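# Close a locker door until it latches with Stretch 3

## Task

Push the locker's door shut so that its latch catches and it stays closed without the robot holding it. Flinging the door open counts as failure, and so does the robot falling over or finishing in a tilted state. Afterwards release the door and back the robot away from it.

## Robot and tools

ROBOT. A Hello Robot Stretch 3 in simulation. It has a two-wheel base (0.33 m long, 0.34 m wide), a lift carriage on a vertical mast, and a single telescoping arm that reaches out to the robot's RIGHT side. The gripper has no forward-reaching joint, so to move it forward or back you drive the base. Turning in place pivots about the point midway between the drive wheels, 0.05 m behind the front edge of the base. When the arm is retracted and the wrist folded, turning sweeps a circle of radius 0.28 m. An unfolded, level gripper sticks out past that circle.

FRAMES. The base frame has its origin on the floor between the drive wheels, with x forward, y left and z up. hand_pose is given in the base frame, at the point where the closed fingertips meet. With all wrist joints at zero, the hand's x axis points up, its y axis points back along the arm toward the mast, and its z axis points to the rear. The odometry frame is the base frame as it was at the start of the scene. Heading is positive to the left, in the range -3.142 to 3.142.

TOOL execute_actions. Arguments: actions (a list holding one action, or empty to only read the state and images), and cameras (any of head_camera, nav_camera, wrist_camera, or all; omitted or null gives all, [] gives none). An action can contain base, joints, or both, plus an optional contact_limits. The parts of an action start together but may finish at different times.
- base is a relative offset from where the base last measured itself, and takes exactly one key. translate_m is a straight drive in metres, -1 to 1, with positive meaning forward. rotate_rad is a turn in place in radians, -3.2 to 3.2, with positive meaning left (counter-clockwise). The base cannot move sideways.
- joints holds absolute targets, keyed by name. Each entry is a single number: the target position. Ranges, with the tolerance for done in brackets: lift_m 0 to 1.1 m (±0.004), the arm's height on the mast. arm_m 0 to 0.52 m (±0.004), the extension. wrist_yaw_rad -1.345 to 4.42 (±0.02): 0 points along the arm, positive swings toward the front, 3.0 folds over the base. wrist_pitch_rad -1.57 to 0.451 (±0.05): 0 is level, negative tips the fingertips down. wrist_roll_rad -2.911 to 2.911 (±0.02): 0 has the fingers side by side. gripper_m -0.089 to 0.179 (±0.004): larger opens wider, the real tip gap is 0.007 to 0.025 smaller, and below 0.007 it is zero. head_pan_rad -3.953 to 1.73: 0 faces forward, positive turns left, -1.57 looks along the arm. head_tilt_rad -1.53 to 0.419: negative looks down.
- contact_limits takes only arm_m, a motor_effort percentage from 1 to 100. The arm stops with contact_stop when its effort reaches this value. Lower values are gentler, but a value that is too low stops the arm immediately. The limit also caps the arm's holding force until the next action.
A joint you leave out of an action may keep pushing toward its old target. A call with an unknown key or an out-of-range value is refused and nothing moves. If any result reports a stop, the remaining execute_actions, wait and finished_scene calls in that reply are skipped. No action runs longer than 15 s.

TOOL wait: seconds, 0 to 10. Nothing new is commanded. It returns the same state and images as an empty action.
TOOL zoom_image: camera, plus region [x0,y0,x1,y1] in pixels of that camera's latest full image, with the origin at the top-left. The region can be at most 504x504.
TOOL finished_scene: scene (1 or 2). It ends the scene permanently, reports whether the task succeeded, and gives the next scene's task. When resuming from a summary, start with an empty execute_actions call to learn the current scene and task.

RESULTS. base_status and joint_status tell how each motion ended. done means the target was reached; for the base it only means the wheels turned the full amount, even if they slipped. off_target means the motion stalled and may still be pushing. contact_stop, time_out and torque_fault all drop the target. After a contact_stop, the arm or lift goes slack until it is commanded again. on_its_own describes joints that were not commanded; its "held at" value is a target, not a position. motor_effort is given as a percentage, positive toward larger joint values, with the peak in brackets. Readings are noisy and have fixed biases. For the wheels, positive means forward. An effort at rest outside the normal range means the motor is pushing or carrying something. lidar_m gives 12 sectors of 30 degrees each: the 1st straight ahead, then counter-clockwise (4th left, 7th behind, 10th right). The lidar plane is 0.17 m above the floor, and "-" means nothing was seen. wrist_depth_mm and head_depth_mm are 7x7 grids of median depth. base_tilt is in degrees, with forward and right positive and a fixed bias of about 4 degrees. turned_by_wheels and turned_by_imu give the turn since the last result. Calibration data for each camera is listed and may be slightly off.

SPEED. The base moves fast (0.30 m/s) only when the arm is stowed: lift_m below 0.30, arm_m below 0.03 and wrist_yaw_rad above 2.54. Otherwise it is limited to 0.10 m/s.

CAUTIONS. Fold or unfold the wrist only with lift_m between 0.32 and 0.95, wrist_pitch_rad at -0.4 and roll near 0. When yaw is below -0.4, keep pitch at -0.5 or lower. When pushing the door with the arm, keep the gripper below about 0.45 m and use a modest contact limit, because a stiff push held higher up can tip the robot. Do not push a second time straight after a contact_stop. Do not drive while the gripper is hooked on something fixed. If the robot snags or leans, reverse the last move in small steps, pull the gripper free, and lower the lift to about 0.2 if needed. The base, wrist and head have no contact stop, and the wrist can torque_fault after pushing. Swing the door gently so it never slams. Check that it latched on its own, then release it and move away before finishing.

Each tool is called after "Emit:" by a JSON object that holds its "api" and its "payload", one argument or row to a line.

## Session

Emit:
{"api": "execute_actions", "payload": {
  "actions": []
}}

Scene clock: 0.00 s.
base_odometry: x=+0.000 y=+0.000 heading=+0.000 (m, m, rad; odometry frame)
turned_by_wheels: +0.000 (rad since the last result)
turned_by_imu: +0.000 (rad since the last result)
base_tilt: forward=+1.3 right=-1.0 (deg)
lidar_m: 1.29 1.41 2.11 2.71 2.92 2.18 1.88 2.63 2.08 1.60 1.68 1.31
head_depth_mm: 1220 1213 1210 1202 1198 1194 1188 / 1243 1222 1247 1239 1237 1226 1219 / 1272 1269 1263 1256 1258 1249 1239 / 1281 1292 1280 1272 1267 1272 1255 / 1311 1307 1301 1282 1290 1285 1270 / 1336 1327 1317 1317 1309 1303 1298 / 1353 1343 1333 1329 1336 1318 1319
base_status: not commanded
joint_positions: lift_m=+0.422 arm_m=+0.002 wrist_yaw_rad=+3.028 wrist_pitch_rad=-0.575 wrist_roll_rad=-0.014 gripper_m=+0.037 head_pan_rad=-0.013 head_tilt_rad=-0.017
joint_status: not commanded
motor_effort: left_wheel=-1 right_wheel=+1 lift_m=+43 arm_m=+0 wrist_yaw_rad=+0 wrist_pitch_rad=+5 wrist_roll_rad=+1 gripper_m=+0 head_pan_rad=+0 head_tilt_rad=+2 (%)
hand_pose: x=+0.0016 y=+0.0537 z=+0.4014 quat_wxyz=(+0.238, +0.683, +0.164, +0.671) (m; base frame)
wrist_depth_mm: - - - - - - - / - - - - - - - / 991 936 976 963 967 958 - / 795 795 - 785 801 805 792 / 687 680 682 679 672 684 678 / 584 586 591 592 585 579 592 / 520 531 - - 506 520 522
pictures: head_camera (sideways: a quarter turn clockwise sets it upright), nav_camera (sideways: a quarter turn counterclockwise sets it upright), wrist_camera
camera_calibration (this result's frames):
head_camera: T_world_to_cam=[[0.0145861, -0.00720257, -0.999868, 1.32187], [-0.00590778, 0.999956, -0.00728939, 0.018118], [0.999876, 0.00601332, 0.014543, -0.066121], [0, 0, 0, 1]] pos_world=[0.0469389, -0.00819867, 1.32279]
nav_camera: T_world_to_cam=[[0.0349839, 0.000264309, 0.999388, -1.26394], [-0.0180425, -0.999837, 0.000896012, 0.0478755], [0.999225, -0.0180628, -0.0349735, -0.00192986], [0, 0, 0, 1]] pos_world=[0.0470097, 0.0481669, 1.26306]
wrist_camera: T_world_to_cam=[[0.99833, -0.0571447, 0.00845835, -0.00303716], [-0.0313576, -0.659051, -0.751444, 0.379803], [0.0485155, 0.749924, -0.659742, 0.383441], [0, 0, 0, 1]] pos_world=[-0.00366099, -0.0374151, 0.538399]
Images, in order (width x height): head_camera 896x504, nav_camera 672x504, wrist_camera 644x364.

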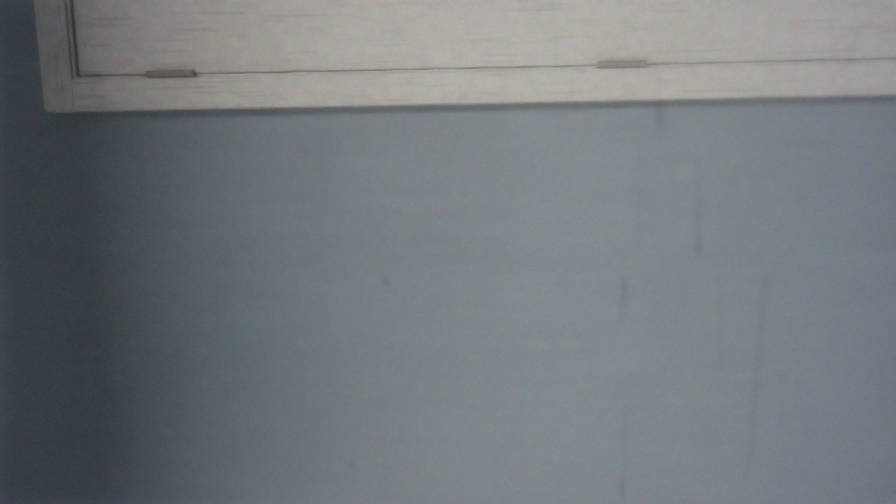

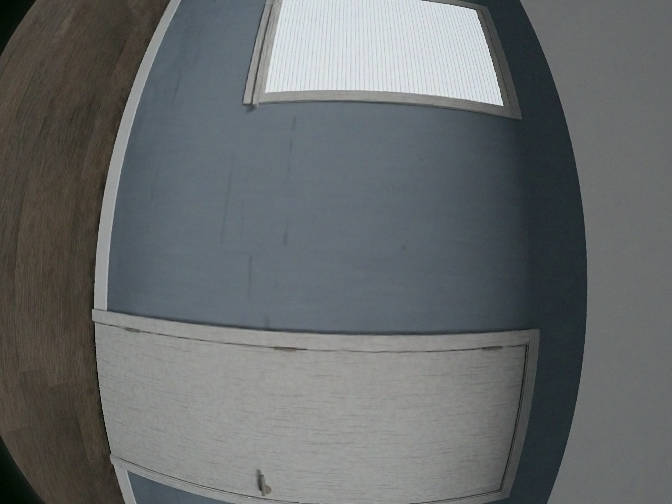

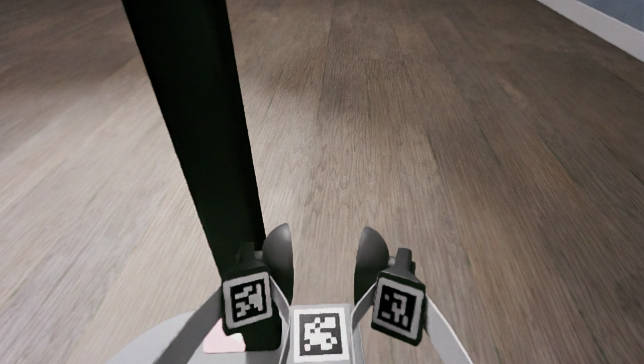

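Emit:
{"api": "execute_actions", "payload": {
  "actions": [
    {"joints": {"lift_m": 0.285, "wrist_pitch_rad": -0.4, "head_pan_rad": -3.25, "head_tilt_rad": -0.3, "gripper_m": 0.0}}
  ],
  "cameras": ["head_camera", "nav_camera"]
}}

Scene clock: 2.20 s.
base_odometry: x=+0.000 y=+0.000 heading=+0.000 (m, m, rad; odometry frame)
turned_by_wheels: +0.000 (rad since the last result)
turned_by_imu: +0.000 (rad since the last result)
base_tilt: forward=+1.3 right=-0.9 (deg)
lidar_m: 1.28 1.41 2.10 2.71 2.93 2.18 1.87 2.63 2.07 1.61 1.68 1.30
head_depth_mm: 2152 2255 2339 2468 2580 2029 1575 / 2130 2204 2319 2430 2536 2049 1585 / 1817 1875 2008 2114 2239 2067 1588 / 2173 2283 2398 2537 2619 2078 1594 / 2179 2276 2401 2520 2615 2058 1598 / 2194 2280 2366 2519 2652 2087 1598 / 2210 2320 2427 2522 2636 2116 1606
base_status: not commanded
joint_positions: lift_m=+0.286 arm_m=+0.002 wrist_yaw_rad=+3.028 wrist_pitch_rad=-0.421 wrist_roll_rad=-0.014 gripper_m=+0.000 head_pan_rad=-3.243 head_tilt_rad=-0.296
joint_status: all done
motor_effort: left_wheel=-1(0) right_wheel=+1(1) lift_m=+16(34) arm_m=+0(0) wrist_yaw_rad=+0(0) wrist_pitch_rad=+9(10) wrist_roll_rad=+0(0) gripper_m=-3(88) head_pan_rad=-4(52) head_tilt_rad=-1(20) (%)
hand_pose: x=+0.0041 y=+0.0757 z=+0.2979 quat_wxyz=(+0.186, +0.694, +0.110, +0.687) (m; base frame)
wrist_depth_mm: - - - - - - - / - - - - - - - / - - - - - - - / 747 744 747 745 773 781 772 / 602 611 609 633 620 621 625 / 507 520 - - 515 511 513 / 448 - - - 441 439 443
pictures: head_camera (sideways: a quarter turn clockwise sets it upright), nav_camera (sideways: a quarter turn counterclockwise sets it upright)
camera_calibration (this result's frames):
head_camera: T_world_to_cam=[[0.260535, -0.0194016, -0.965269, 1.27497], [-0.0810089, -0.996712, -0.00183144, 0.0114688], [-0.96206, 0.0786725, -0.26125, 0.304854], [0, 0, 0, 1]] pos_world=[-0.0379578, 0.0121839, 1.31035]
nav_camera: T_world_to_cam=[[-0.30726, 0.0304764, 0.951137, -1.19868], [0.105686, 0.994397, 0.00227873, 0.0453212], [-0.945739, 0.101222, -0.308759, 0.366311], [0, 0, 0, 1]] pos_world=[-0.0266618, -0.0456145, 1.25311]
Images, in order (width x height): head_camera 896x504, nav_camera 672x504.

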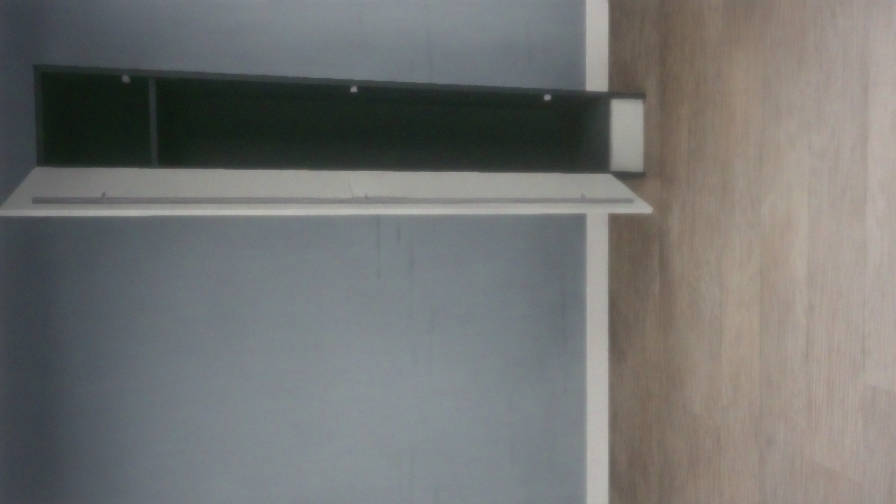

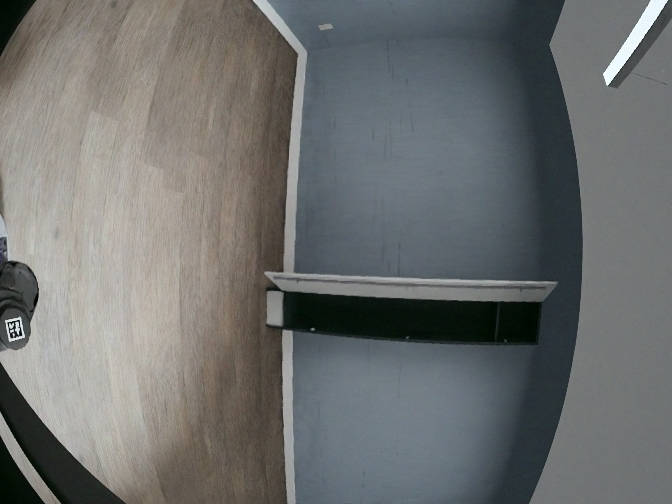

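Emit:
{"api": "execute_actions", "payload": {
  "actions": [
    {"base": {"translate_m": -1.0}, "joints": {"head_pan_rad": -3.5, "head_tilt_rad": -0.6}}
  ],
  "cameras": ["head_camera", "nav_camera"]
}}

Scene clock: 8.47 s.
base_odometry: x=-1.000 y=+0.000 heading=+0.000 (m, m, rad; odometry frame)
turned_by_wheels: +0.000 (rad since the last result)
turned_by_imu: -0.005 (rad since the last result)
base_tilt: forward=+1.3 right=-1.0 (deg)
lidar_m: 2.26 2.47 2.86 2.82 1.88 0.90 1.46 1.57 1.97 1.93 1.69 2.31
head_depth_mm: 1343 1497 1660 1903 1860 1494 1247 / 1171 1259 1428 1626 1741 1505 1259 / 1276 1401 1554 1738 1700 1505 1256 / 898 936 986 1195 1468 1470 1261 / 1214 1345 1494 1663 1804 1522 1263 / 1214 1323 1455 1614 1772 1520 1271 / 1188 1286 1420 1590 1733 1520 1275
base_status: done
joint_positions: lift_m=+0.286 arm_m=+0.002 wrist_yaw_rad=+3.028 wrist_pitch_rad=-0.420 wrist_roll_rad=-0.014 gripper_m=+0.000 head_pan_rad=-3.493 head_tilt_rad=-0.593
joint_status: all done
motor_effort: left_wheel=+0(6) right_wheel=+0(6) lift_m=+16(16) arm_m=+0(0) wrist_yaw_rad=+0(1) wrist_pitch_rad=+9(9) wrist_roll_rad=+1(0) gripper_m=-2(2) head_pan_rad=-3(25) head_tilt_rad=-2(23) (%)
hand_pose: x=+0.0041 y=+0.0758 z=+0.2980 quat_wxyz=(+0.186, +0.694, +0.109, +0.687) (m; base frame)
wrist_depth_mm: - - - - - - - / - - - - - - - / - - - - - - - / 735 756 760 761 771 765 778 / 606 602 607 640 608 611 608 / 508 514 - - 516 511 519 / 451 - - - 446 446 441
pictures: head_camera (sideways: a quarter turn clockwise sets it upright), nav_camera (sideways: a quarter turn counterclockwise sets it upright)
camera_calibration (this result's frames):
head_camera: T_world_to_cam=[[0.502098, -0.176625, -0.846582, 1.11863], [-0.325641, -0.945484, 0.00412564, 0.00520601], [-0.801159, 0.273611, -0.532242, 0.656519], [0, 0, 0, 1]] pos_world=[-0.0339881, 0.0228692, 1.29642]
nav_camera: T_world_to_cam=[[-0.538785, 0.196785, 0.819138, -1.02507], [0.347835, 0.937549, 0.00355516, 0.0421834], [-0.767282, 0.28684, -0.573586, 0.709825], [0, 0, 0, 1]] pos_world=[-0.0223305, -0.0414359, 1.24667]
Images, in order (width x height): head_camera 896x504, nav_camera 672x504.

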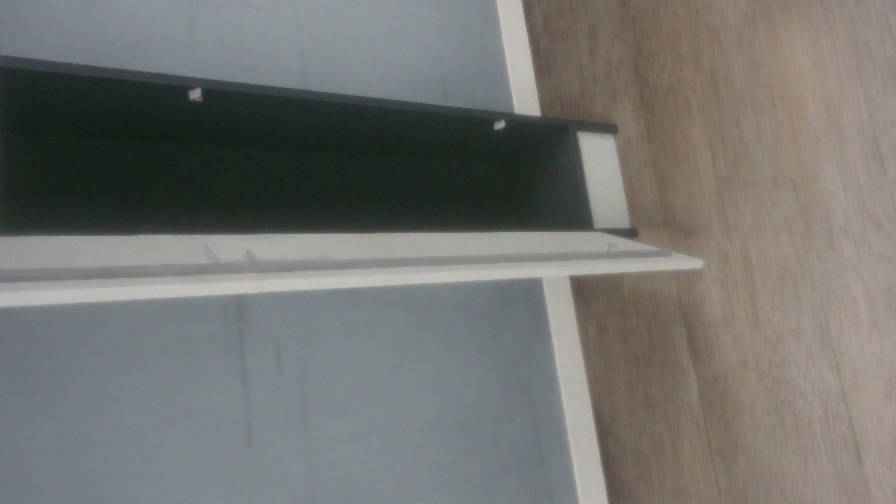

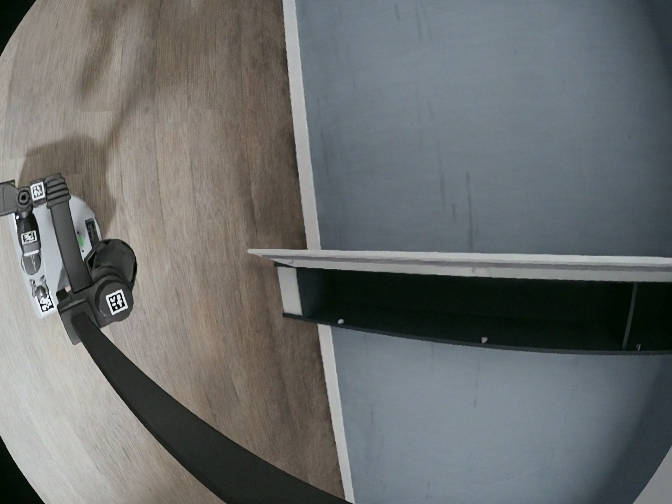

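Emit:
{"api": "execute_actions", "payload": {
  "actions": [
    {"base": {"translate_m": -0.54}}
  ],
  "cameras": []
}}

Emit:
{"api": "execute_actions", "payload": {
  "actions": [
    {"base": {"rotate_rad": -1.68}, "joints": {"head_pan_rad": -2.0, "head_tilt_rad": -0.9}}
  ],
  "cameras": ["head_camera", "nav_camera"]
}}

Scene clock: 12.13 s.
base_odometry: x=-1.540 y=+0.000 heading=+0.000 (m, m, rad; odometry frame)
turned_by_wheels: +0.000 (rad since the last result)
turned_by_imu: -0.003 (rad since the last result)
base_tilt: forward=+1.3 right=-1.0 (deg)
lidar_m: 2.81 3.03 2.93 2.60 0.81 0.41 0.93 1.00 1.48 1.88 1.96 2.85
head_depth_mm: 526 410 395 449 1203 1269 1228 / 687 730 777 826 867 709 973 / 802 877 974 1072 1206 1368 1259 / 789 867 956 1079 1221 1392 1263 / 772 847 936 1042 1191 1361 1264 / 755 827 910 1012 1143 1312 1268 / 739 806 883 984 1115 1267 1271
base_status: done
joint_positions: lift_m=+0.286 arm_m=+0.002 wrist_yaw_rad=+3.028 wrist_pitch_rad=-0.420 wrist_roll_rad=-0.014 gripper_m=+0.000 head_pan_rad=-3.493 head_tilt_rad=-0.594
joint_status: not commanded
motor_effort: left_wheel=+0(7) right_wheel=+0(7) lift_m=+16(17) arm_m=+0(0) wrist_yaw_rad=-1(0) wrist_pitch_rad=+9(9) wrist_roll_rad=+0(0) gripper_m=-2(3) head_pan_rad=-3(3) head_tilt_rad=-2(3) (%)
hand_pose: x=+0.0041 y=+0.0758 z=+0.2980 quat_wxyz=(+0.186, +0.694, +0.109, +0.687) (m; base frame)
wrist_depth_mm: - - - - - - - / - - - - - - - / 713 - - - - - - / 721 739 752 787 754 761 773 / 601 600 604 644 608 608 617 / 504 514 - - 512 520 525 / 448 - - - 441 445 446
pictures: none
No camera images: the call's "cameras" was empty. Leave "cameras" out to get every camera's image.

Scene clock: 14.50 s.
base_odometry: x=-1.540 y=+0.000 heading=-1.680 (m, m, rad; odometry frame)
turned_by_wheels: -1.680 (rad since the last result)
turned_by_imu: -1.648 (rad since the last result)
base_tilt: forward=+1.3 right=-1.0 (deg)
lidar_m: 1.88 1.95 2.67 2.80 2.94 2.99 2.87 0.89 0.41 0.93 0.97 1.32
head_depth_mm: 818 894 1051 1646 1450 1262 1123 / 881 1004 1173 1346 1426 1261 1119 / 494 531 502 670 1101 1226 1154 / 735 861 1031 1286 1436 1265 1146 / 846 972 1135 1361 1455 1278 1149 / 812 927 1075 1281 1445 1277 1128 / 779 883 1019 1201 1398 1282 1135
base_status: done
joint_positions: lift_m=+0.286 arm_m=+0.002 wrist_yaw_rad=+3.028 wrist_pitch_rad=-0.420 wrist_roll_rad=-0.014 gripper_m=+0.000 head_pan_rad=-2.007 head_tilt_rad=-0.890
joint_status: all done
motor_effort: left_wheel=+2(9) right_wheel=-3(7) lift_m=+17(16) arm_m=+0(0) wrist_yaw_rad=+0(0) wrist_pitch_rad=+9(9) wrist_roll_rad=+1(0) gripper_m=-3(2) head_pan_rad=+4(52) head_tilt_rad=-4(27) (%)
hand_pose: x=+0.0041 y=+0.0758 z=+0.2980 quat_wxyz=(+0.186, +0.694, +0.109, +0.687) (m; base frame)
wrist_depth_mm: - - - - - - - / - - - - - - - / - - - - - - - / 743 755 750 746 751 775 785 / 609 610 607 641 609 622 622 / 508 514 - - 511 512 527 / 449 - - - 442 443 442
pictures: head_camera (sideways: a quarter turn clockwise sets it upright), nav_camera (sideways: a quarter turn counterclockwise sets it upright)
camera_calibration (this result's frames):
head_camera: T_world_to_cam=[[0.313024, 0.68833, -0.654384, 0.869268], [0.913696, -0.406283, 0.00970713, -0.00961777], [-0.259183, -0.600946, -0.7561, 0.944402], [0, 0, 0, 1]] pos_world=[-0.0185408, -0.0347155, 1.28299]
nav_camera: T_world_to_cam=[[-0.332069, -0.714287, 0.616055, -0.761665], [-0.905293, 0.424764, 0.00451818, 0.0485753], [-0.264905, -0.55621, -0.78769, 0.985237], [0, 0, 0, 1]] pos_world=[0.0520437, -0.0166821, 1.24507]
Images, in order (width x height): head_camera 896x504, nav_camera 672x504.

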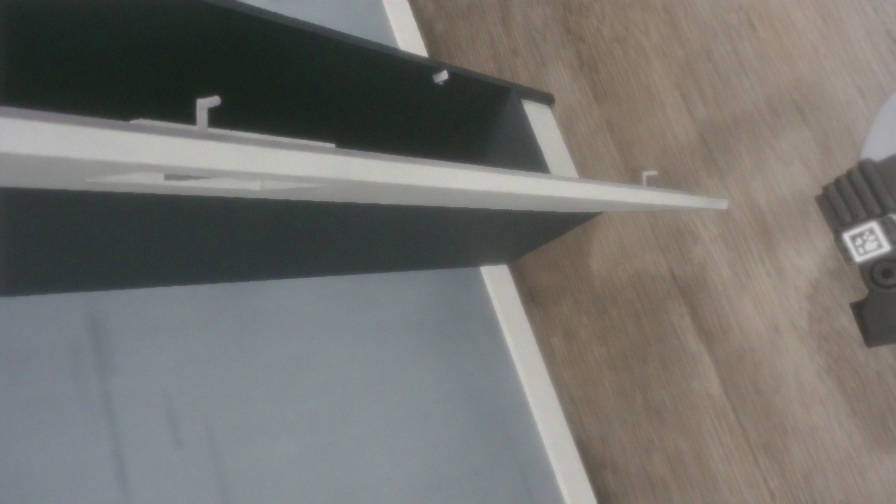

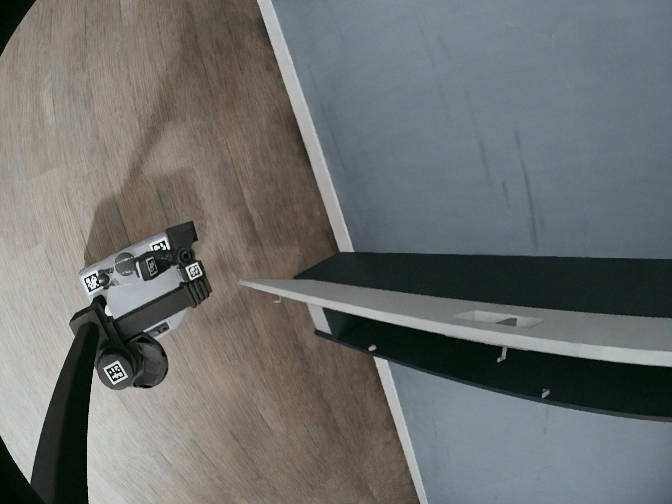

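Emit:
{"api": "execute_actions", "payload": {
  "actions": [
    {"base": {"translate_m": -0.05}, "joints": {"lift_m": 0.33, "wrist_yaw_rad": -0.3, "arm_m": 0.05, "head_pan_rad": -1.8}}
  ],
  "cameras": ["head_camera", "nav_camera"]
}}

Scene clock: 17.60 s.
base_odometry: x=-1.535 y=+0.050 heading=-1.680 (m, m, rad; odometry frame)
turned_by_wheels: +0.000 (rad since the last result)
turned_by_imu: -0.001 (rad since the last result)
base_tilt: forward=+1.3 right=-0.9 (deg)
lidar_m: 1.93 1.99 2.74 2.80 2.94 2.94 2.83 1.32 0.38 0.93 0.96 1.32
head_depth_mm: 330 952 1142 1263 1365 1258 1117 / 634 679 469 1322 1348 1265 1119 / 808 912 1050 1206 1380 1241 - / 827 954 1122 1370 1467 1298 1106 / 807 931 1090 1325 1471 1270 1129 / 788 908 1065 1284 1443 1276 1129 / 773 886 1030 1243 1439 1278 1133
base_status: done
joint_positions: lift_m=+0.329 arm_m=+0.050 wrist_yaw_rad=-0.297 wrist_pitch_rad=-0.419 wrist_roll_rad=-0.014 gripper_m=+0.000 head_pan_rad=-1.807 head_tilt_rad=-0.890
joint_status: all done
motor_effort: left_wheel=+2(7) right_wheel=-2(9) lift_m=+67(70) arm_m=+3(4) wrist_yaw_rad=-3(4) wrist_pitch_rad=+9(9) wrist_roll_rad=+0(0) gripper_m=-3(3) head_pan_rad=+4(22) head_tilt_rad=-4(4) (%)
hand_pose: x=-0.0872 y=-0.4089 z=+0.3416 quat_wxyz=(+0.667, +0.045, -0.701, -0.248) (m; base frame)
wrist_depth_mm: 497 511 546 576 449 222 119 / 524 564 597 622 468 210 116 / 572 594 646 681 485 199 112 / 617 651 677 733 494 190 109 / 636 677 673 701 512 179 106 / 568 565 565 - 538 172 116 / 472 484 480 476 384 164 469
pictures: head_camera (sideways: a quarter turn clockwise sets it upright), nav_camera (sideways: a quarter turn counterclockwise sets it upright)
camera_calibration (this result's frames):
head_camera: T_world_to_cam=[[0.169832, 0.736844, -0.654384, 0.870141], [0.976258, -0.216393, 0.00970713, -0.0099994], [-0.134451, -0.640496, -0.7561, 0.943641], [0, 0, 0, 1]] pos_world=[-0.0111421, -0.0389236, 1.28299]
nav_camera: T_world_to_cam=[[-0.183332, -0.766071, 0.616055, -0.762573], [-0.9717, 0.236176, 0.00451818, 0.0489804], [-0.148959, -0.597792, -0.78769, 0.984529], [0, 0, 0, 1]] pos_world=[0.0544441, -0.0072087, 1.24507]
Images, in order (width x height): head_camera 896x504, nav_camera 672x504.

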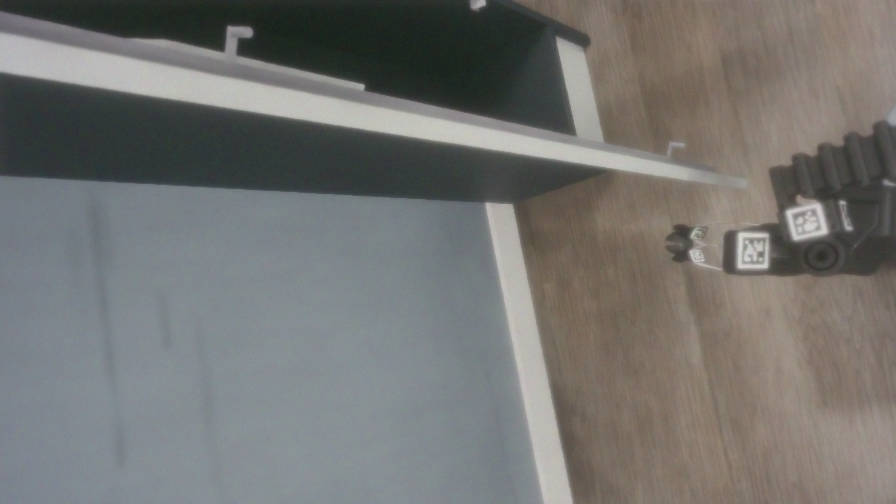

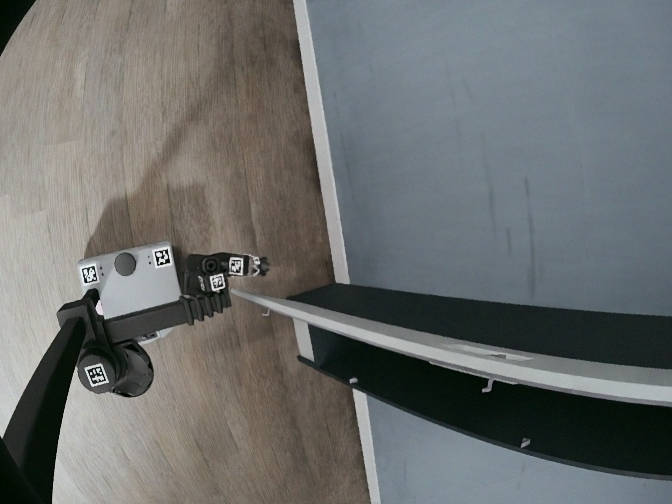

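Emit:
{"api": "execute_actions", "payload": {
  "actions": [
    {"base": {"translate_m": -0.3}, "joints": {"lift_m": 0.3, "wrist_pitch_rad": 0.0, "arm_m": 0.06, "head_pan_rad": -1.75}}
  ],
  "cameras": ["head_camera", "nav_camera"]
}}

Scene clock: 21.90 s.
base_odometry: x=-1.502 y=+0.348 heading=-1.680 (m, m, rad; odometry frame)
turned_by_wheels: +0.000 (rad since the last result)
turned_by_imu: -0.002 (rad since the last result)
base_tilt: forward=+1.3 right=-0.9 (deg)
lidar_m: 2.23 2.23 2.92 2.82 2.93 2.62 2.53 1.32 0.42 0.47 0.96 1.31
head_depth_mm: 340 948 1202 1503 1442 1263 1122 / 361 410 472 601 1411 1256 1120 / 390 475 547 628 787 1108 - / 423 501 584 720 940 1273 1102 / 463 545 662 886 1434 1275 1124 / 745 895 1058 1283 1458 1279 1131 / 776 891 1036 1255 1434 1286 1138
base_status: done
joint_positions: lift_m=+0.301 arm_m=+0.060 wrist_yaw_rad=-0.298 wrist_pitch_rad=-0.024 wrist_roll_rad=-0.014 gripper_m=+0.000 head_pan_rad=-1.757 head_tilt_rad=-0.890
joint_status: all done
motor_effort: left_wheel=+1(3) right_wheel=-2(17) lift_m=+15(59) arm_m=+4(5) wrist_yaw_rad=-2(22) wrist_pitch_rad=+11(9) wrist_roll_rad=+0(0) gripper_m=-2(4) head_pan_rad=+4(12) head_tilt_rad=-5(4) (%)
hand_pose: x=-0.0964 y=-0.4489 z=+0.4093 quat_wxyz=(+0.703, -0.095, -0.695, -0.114) (m; base frame)
wrist_depth_mm: 503 524 223 178 150 129 113 / 515 529 228 182 153 131 114 / 518 541 235 187 156 133 116 / 546 560 242 192 159 136 120 / 546 579 251 194 162 138 123 / 556 591 269 - 161 140 127 / 566 602 263 209 163 143 130
pictures: head_camera (sideways: a quarter turn clockwise sets it upright), nav_camera (sideways: a quarter turn counterclockwise sets it upright)
camera_calibration (this result's frames):
head_camera: T_world_to_cam=[[0.133064, 0.744363, -0.654384, 0.870366], [0.985792, -0.167689, 0.00970713, -0.0100576], [-0.102507, -0.646378, -0.7561, 0.943446], [0, 0, 0, 1]] pos_world=[-0.00918963, -0.0397311, 1.28299]
nav_camera: T_world_to_cam=[[-0.145098, -0.774224, 0.616055, -0.762806], [-0.982221, 0.187674, 0.00451818, 0.0490446], [-0.119116, -0.604447, -0.78769, 0.984347], [0, 0, 0, 1]] pos_world=[0.0547423, -0.00480122, 1.24507]
Images, in order (width x height): head_camera 896x504, nav_camera 672x504.

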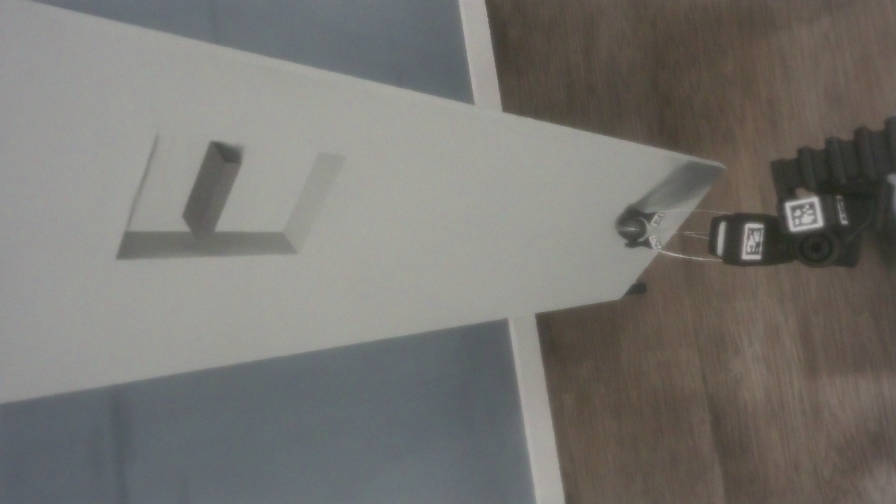

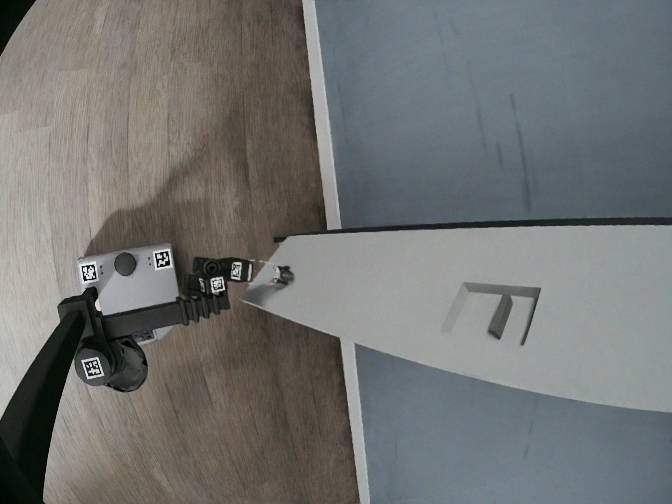

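Emit:
{"api": "execute_actions", "payload": {
  "actions": [
    {"base": {"translate_m": -0.2}, "joints": {"wrist_yaw_rad": -0.05, "arm_m": 0.085, "head_pan_rad": -1.57}}
  ],
  "cameras": ["head_camera"]
}}

Scene clock: 25.20 s.
base_odometry: x=-1.480 y=+0.547 heading=-1.679 (m, m, rad; odometry frame)
turned_by_wheels: +0.000 (rad since the last result)
turned_by_imu: -0.001 (rad since the last result)
base_tilt: forward=+1.3 right=-1.0 (deg)
lidar_m: 2.42 2.39 2.92 2.83 2.94 2.42 2.33 1.32 0.96 0.53 0.62 1.32
head_depth_mm: 801 925 1099 1345 1445 1264 1124 / 774 908 1090 1346 1456 1265 1121 / 444 519 603 756 1080 1265 1084 / 460 567 631 774 991 1296 1125 / 476 566 661 818 1080 1278 1128 / 491 574 691 1260 1464 1283 1136 / 508 891 1106 1351 1467 1278 1138
base_status: done
joint_positions: lift_m=+0.301 arm_m=+0.085 wrist_yaw_rad=-0.048 wrist_pitch_rad=-0.024 wrist_roll_rad=-0.014 gripper_m=+0.000 head_pan_rad=-1.577 head_tilt_rad=-0.890
joint_status: all done
motor_effort: left_wheel=+2(6) right_wheel=-2(15) lift_m=+15(16) arm_m=+4(6) wrist_yaw_rad=-3(29) wrist_pitch_rad=+11(11) wrist_roll_rad=+0(1) gripper_m=-2(4) head_pan_rad=+4(22) head_tilt_rad=-5(5) (%)
hand_pose: x=-0.0337 y=-0.4848 z=+0.4094 quat_wxyz=(+0.712, -0.008, -0.702, -0.026) (m; base frame)
wrist_depth_mm: 262 238 215 196 185 553 549 / 417 243 221 202 192 560 566 / 431 252 228 207 197 579 580 / 591 258 233 210 200 583 592 / 609 269 240 215 407 612 620 / 640 276 252 - 627 625 627 / 639 287 255 230 632 642 633
pictures: head_camera (sideways: a quarter turn clockwise sets it upright)
camera_calibration (this result's frames):
head_camera: T_world_to_cam=[[-0.00236106, 0.756159, -0.654384, 0.871192], [0.999886, 0.0115227, 0.00970712, -0.0101435], [0.0148804, -0.654287, -0.7561, 0.94273], [0, 0, 0, 1]] pos_world=[-0.00182888, -0.0418266, 1.28299]
Images, in order (width x height): head_camera 896x504.

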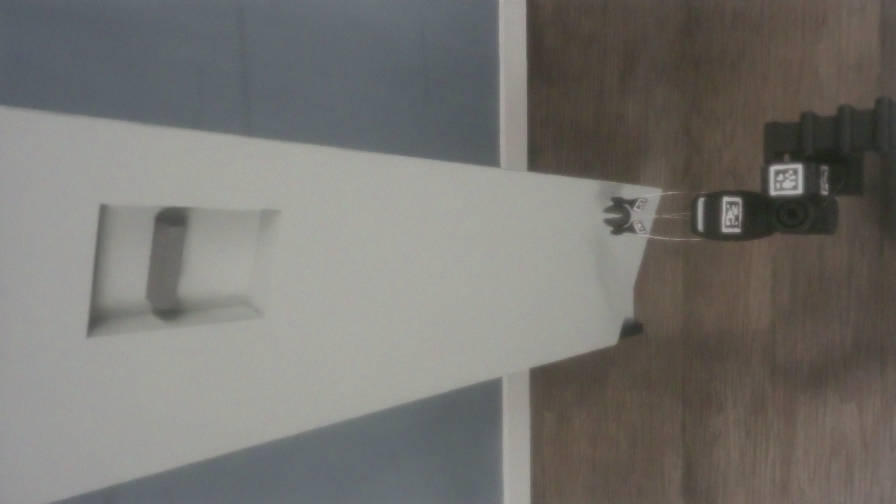

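Emit:
{"api": "execute_actions", "payload": {
  "actions": [
    {"joints": {"arm_m": 0.19}, "contact_limits": {"arm_m": 24}}
  ],
  "cameras": ["head_camera"]
}}

Scene clock: 27.57 s.
base_odometry: x=-1.480 y=+0.547 heading=-1.680 (m, m, rad; odometry frame)
turned_by_wheels: +0.000 (rad since the last result)
turned_by_imu: -0.001 (rad since the last result)
base_tilt: forward=+1.3 right=-1.0 (deg)
lidar_m: 2.43 2.39 2.91 2.83 2.94 2.42 2.33 1.32 0.96 0.60 0.63 1.31
head_depth_mm: 803 929 1102 1342 1452 1258 1115 / 774 904 1095 1352 1448 1263 1130 / 509 595 696 878 1371 - 1123 / 512 623 698 855 1107 1266 1126 / 514 605 702 864 1119 1269 1132 / 515 593 706 1275 1468 1274 1134 / 518 891 1104 1350 1474 1288 1130
base_status: not commanded
joint_positions: lift_m=+0.301 arm_m=+0.189 wrist_yaw_rad=-0.053 wrist_pitch_rad=-0.024 wrist_roll_rad=-0.014 gripper_m=+0.000 head_pan_rad=-1.577 head_tilt_rad=-0.891
joint_status: all done
motor_effort: left_wheel=+0(2) right_wheel=+0(4) lift_m=+16(16) arm_m=+5(12) wrist_yaw_rad=+3(12) wrist_pitch_rad=+11(12) wrist_roll_rad=+0(0) gripper_m=-3(2) head_pan_rad=+4(4) head_tilt_rad=-4(5) (%)
contact_limits: arm_m 24 (drawing in: default 16, maximum 26; extending or still: default 22, maximum 36)
hand_pose: x=-0.0349 y=-0.5896 z=+0.4094 quat_wxyz=(+0.712, -0.010, -0.702, -0.027) (m; base frame)
wrist_depth_mm: 164 164 162 161 159 455 461 / 167 167 166 163 164 467 469 / 173 171 170 169 167 479 477 / 177 177 175 174 173 495 497 / 183 181 179 178 177 508 508 / 189 187 184 - 182 516 508 / 194 193 191 190 189 534 540
pictures: head_camera (sideways: a quarter turn clockwise sets it upright)
camera_calibration (this result's frames):
head_camera: T_world_to_cam=[[-0.00247235, 0.756976, -0.653438, 0.869961], [0.999885, 0.0116642, 0.0097292, -0.0101722], [0.0149866, -0.653339, -0.756917, 0.943792], [0, 0, 0, 1]] pos_world=[-0.00182231, -0.0418042, 1.28294]
Images, in order (width x height): head_camera 896x504.

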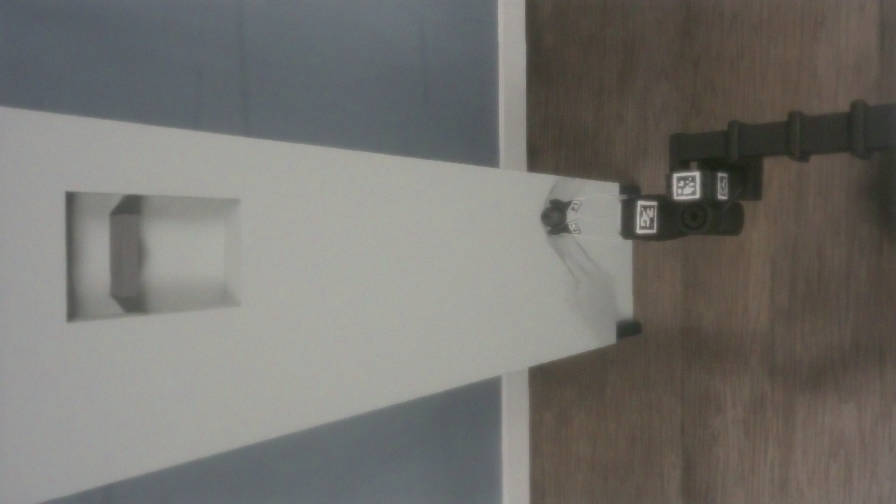

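Emit:
{"api": "execute_actions", "payload": {
  "actions": [
    {"joints": {"arm_m": 0.206}, "contact_limits": {"arm_m": 22}}
  ],
  "cameras": ["head_camera"]
}}

Scene clock: 29.27 s.
base_odometry: x=-1.480 y=+0.547 heading=-1.679 (m, m, rad; odometry frame)
turned_by_wheels: +0.000 (rad since the last result)
turned_by_imu: -0.001 (rad since the last result)
base_tilt: forward=+1.3 right=-0.9 (deg)
lidar_m: 2.43 2.39 2.92 2.83 2.93 2.42 2.33 1.32 0.96 0.61 0.63 1.31
head_depth_mm: 804 928 1099 1349 1454 1262 1117 / 776 927 1103 1355 1453 1264 1127 / 515 601 706 897 1362 1247 1124 / 544 628 705 864 1118 1254 1124 / 516 612 707 866 1122 1274 1124 / 516 597 708 1270 1469 1282 1124 / 516 892 1101 1349 1464 1286 1132
base_status: not commanded
joint_positions: lift_m=+0.301 arm_m=+0.196 wrist_yaw_rad=-0.051 wrist_pitch_rad=-0.024 wrist_roll_rad=-0.014 gripper_m=+0.000 head_pan_rad=-1.577 head_tilt_rad=-0.891
joint_status: arm_m contact_stop (moved +0.007 of +0.017)
on_its_own: arm_m is slack since a contact_stop, until your next command for it (your +0.206 is given up)
motor_effort: left_wheel=+1(2) right_wheel=-1(4) lift_m=+16(16) arm_m=+0(25) wrist_yaw_rad=+2(4) wrist_pitch_rad=+11(13) wrist_roll_rad=+0(0) gripper_m=-2(7) head_pan_rad=+3(3) head_tilt_rad=-3(4) (%)
contact_limits: arm_m 22 (drawing in: default 16, maximum 26; extending or still: default 22, maximum 36)
hand_pose: x=-0.0344 y=-0.5962 z=+0.4092 quat_wxyz=(+0.712, -0.009, -0.702, -0.027) (m; base frame)
wrist_depth_mm: 160 160 160 159 159 452 450 / 166 164 164 164 164 460 460 / 168 168 168 168 169 471 471 / 173 173 173 173 173 490 483 / 178 178 177 178 177 499 499 / 185 184 183 - 184 517 507 / 189 188 189 189 190 532 532
pictures: head_camera (sideways: a quarter turn clockwise sets it upright)
camera_calibration (this result's frames):
head_camera: T_world_to_cam=[[-0.00254639, 0.757029, -0.653376, 0.869879], [0.999883, 0.0117616, 0.00973067, -0.0101741], [0.0150511, -0.653275, -0.756971, 0.943862], [0, 0, 0, 1]] pos_world=[-0.00181819, -0.0418034, 1.28293]
Images, in order (width x height): head_camera 896x504.

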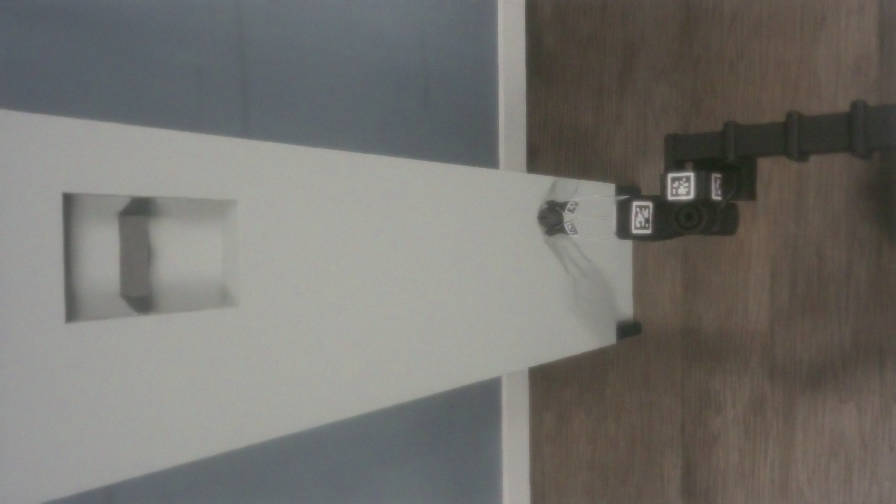

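Emit:
{"api": "execute_actions", "payload": {
  "actions": [
    {"base": {"translate_m": -0.12}, "joints": {"arm_m": 0.01, "wrist_yaw_rad": 1.5, "head_tilt_rad": -0.75, "head_pan_rad": -1.4}}
  ],
  "cameras": ["head_camera", "nav_camera"]
}}

Scene clock: 32.07 s.
base_odometry: x=-1.467 y=+0.666 heading=-1.679 (m, m, rad; odometry frame)
turned_by_wheels: +0.000 (rad since the last result)
turned_by_imu: -0.001 (rad since the last result)
base_tilt: forward=+1.3 right=-0.9 (deg)
lidar_m: 2.54 2.49 2.92 2.83 2.93 2.30 2.21 1.32 0.96 0.61 0.63 1.32
head_depth_mm: 751 839 959 1111 1330 1348 1157 / 749 856 978 1135 1358 1350 1175 / 495 558 640 768 964 1297 1163 / 505 601 675 768 926 1171 1174 / 514 596 681 787 959 1273 1170 / 523 592 687 831 1496 1349 1174 / 533 638 1095 1300 1531 1362 1184
base_status: done
joint_positions: lift_m=+0.301 arm_m=+0.010 wrist_yaw_rad=+1.498 wrist_pitch_rad=-0.023 wrist_roll_rad=-0.014 gripper_m=+0.000 head_pan_rad=-1.407 head_tilt_rad=-0.754
joint_status: all done
motor_effort: left_wheel=+1(3) right_wheel=-1(5) lift_m=+16(16) arm_m=-3(3) wrist_yaw_rad=+2(8) wrist_pitch_rad=+11(11) wrist_roll_rad=+0(0) gripper_m=-3(2) head_pan_rad=+4(21) head_tilt_rad=+1(15) (%)
hand_pose: x=+0.2336 y=-0.1740 z=+0.4095 quat_wxyz=(+0.527, +0.484, -0.508, +0.479) (m; base frame)
wrist_depth_mm: - - - - - - 880 / - - - - - - 871 / - - - - - - 850 / - - - - - - 841 / - - - - - - 863 / 893 912 925 - - - 838 / 694 712 716 686 715 749 741
pictures: head_camera (sideways: a quarter turn clockwise sets it upright), nav_camera (sideways: a quarter turn counterclockwise sets it upright)
camera_calibration (this result's frames):
head_camera: T_world_to_cam=[[-0.114726, 0.651042, -0.750321, 0.9969], [0.983342, 0.181623, 0.00723639, -0.00682748], [0.140987, -0.736992, -0.661034, 0.81832], [0, 0, 0, 1]] pos_world=[0.00571168, -0.0446894, 1.28898]
nav_camera: T_world_to_cam=[[0.114456, -0.688032, 0.716598, -0.895401], [-0.987122, -0.159917, 0.00412311, 0.0495881], [0.111759, -0.707841, -0.697475, 0.865619], [0, 0, 0, 1]] pos_world=[0.054693, 0.00458634, 1.24519]
Images, in order (width x height): head_camera 896x504, nav_camera 672x504.

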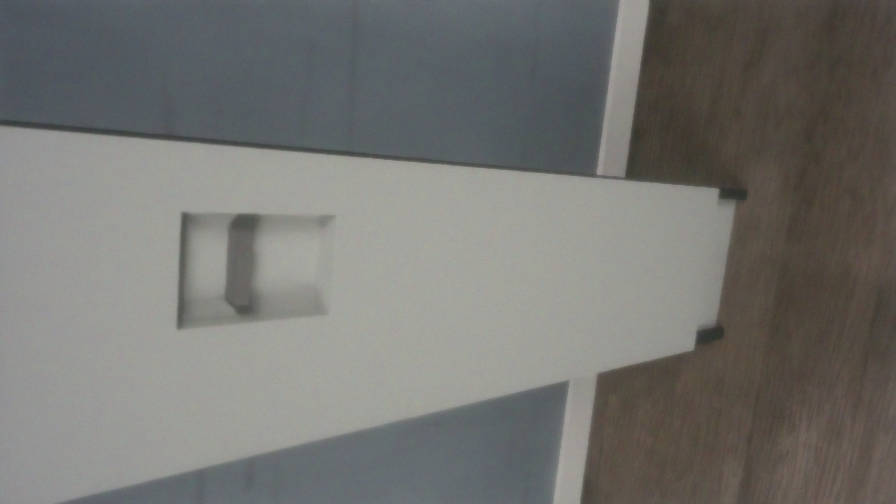

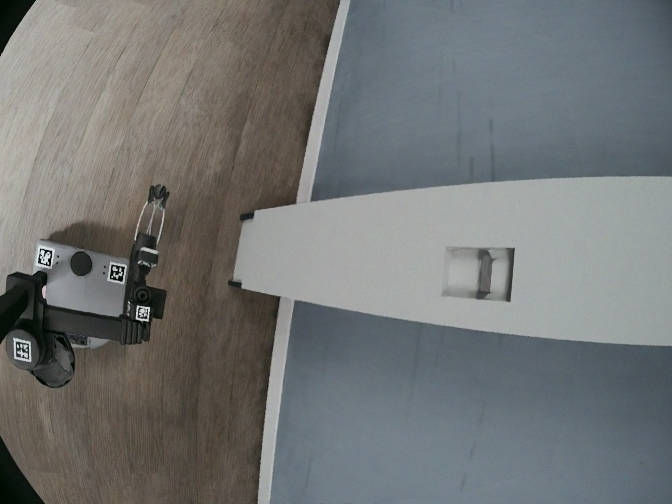

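The door is shut, the latch has dropped, and the robot is clear of it.

Emit:
{"api": "finished_scene", "payload": {
  "scene": 2
}}

The scene is finished: the task was done.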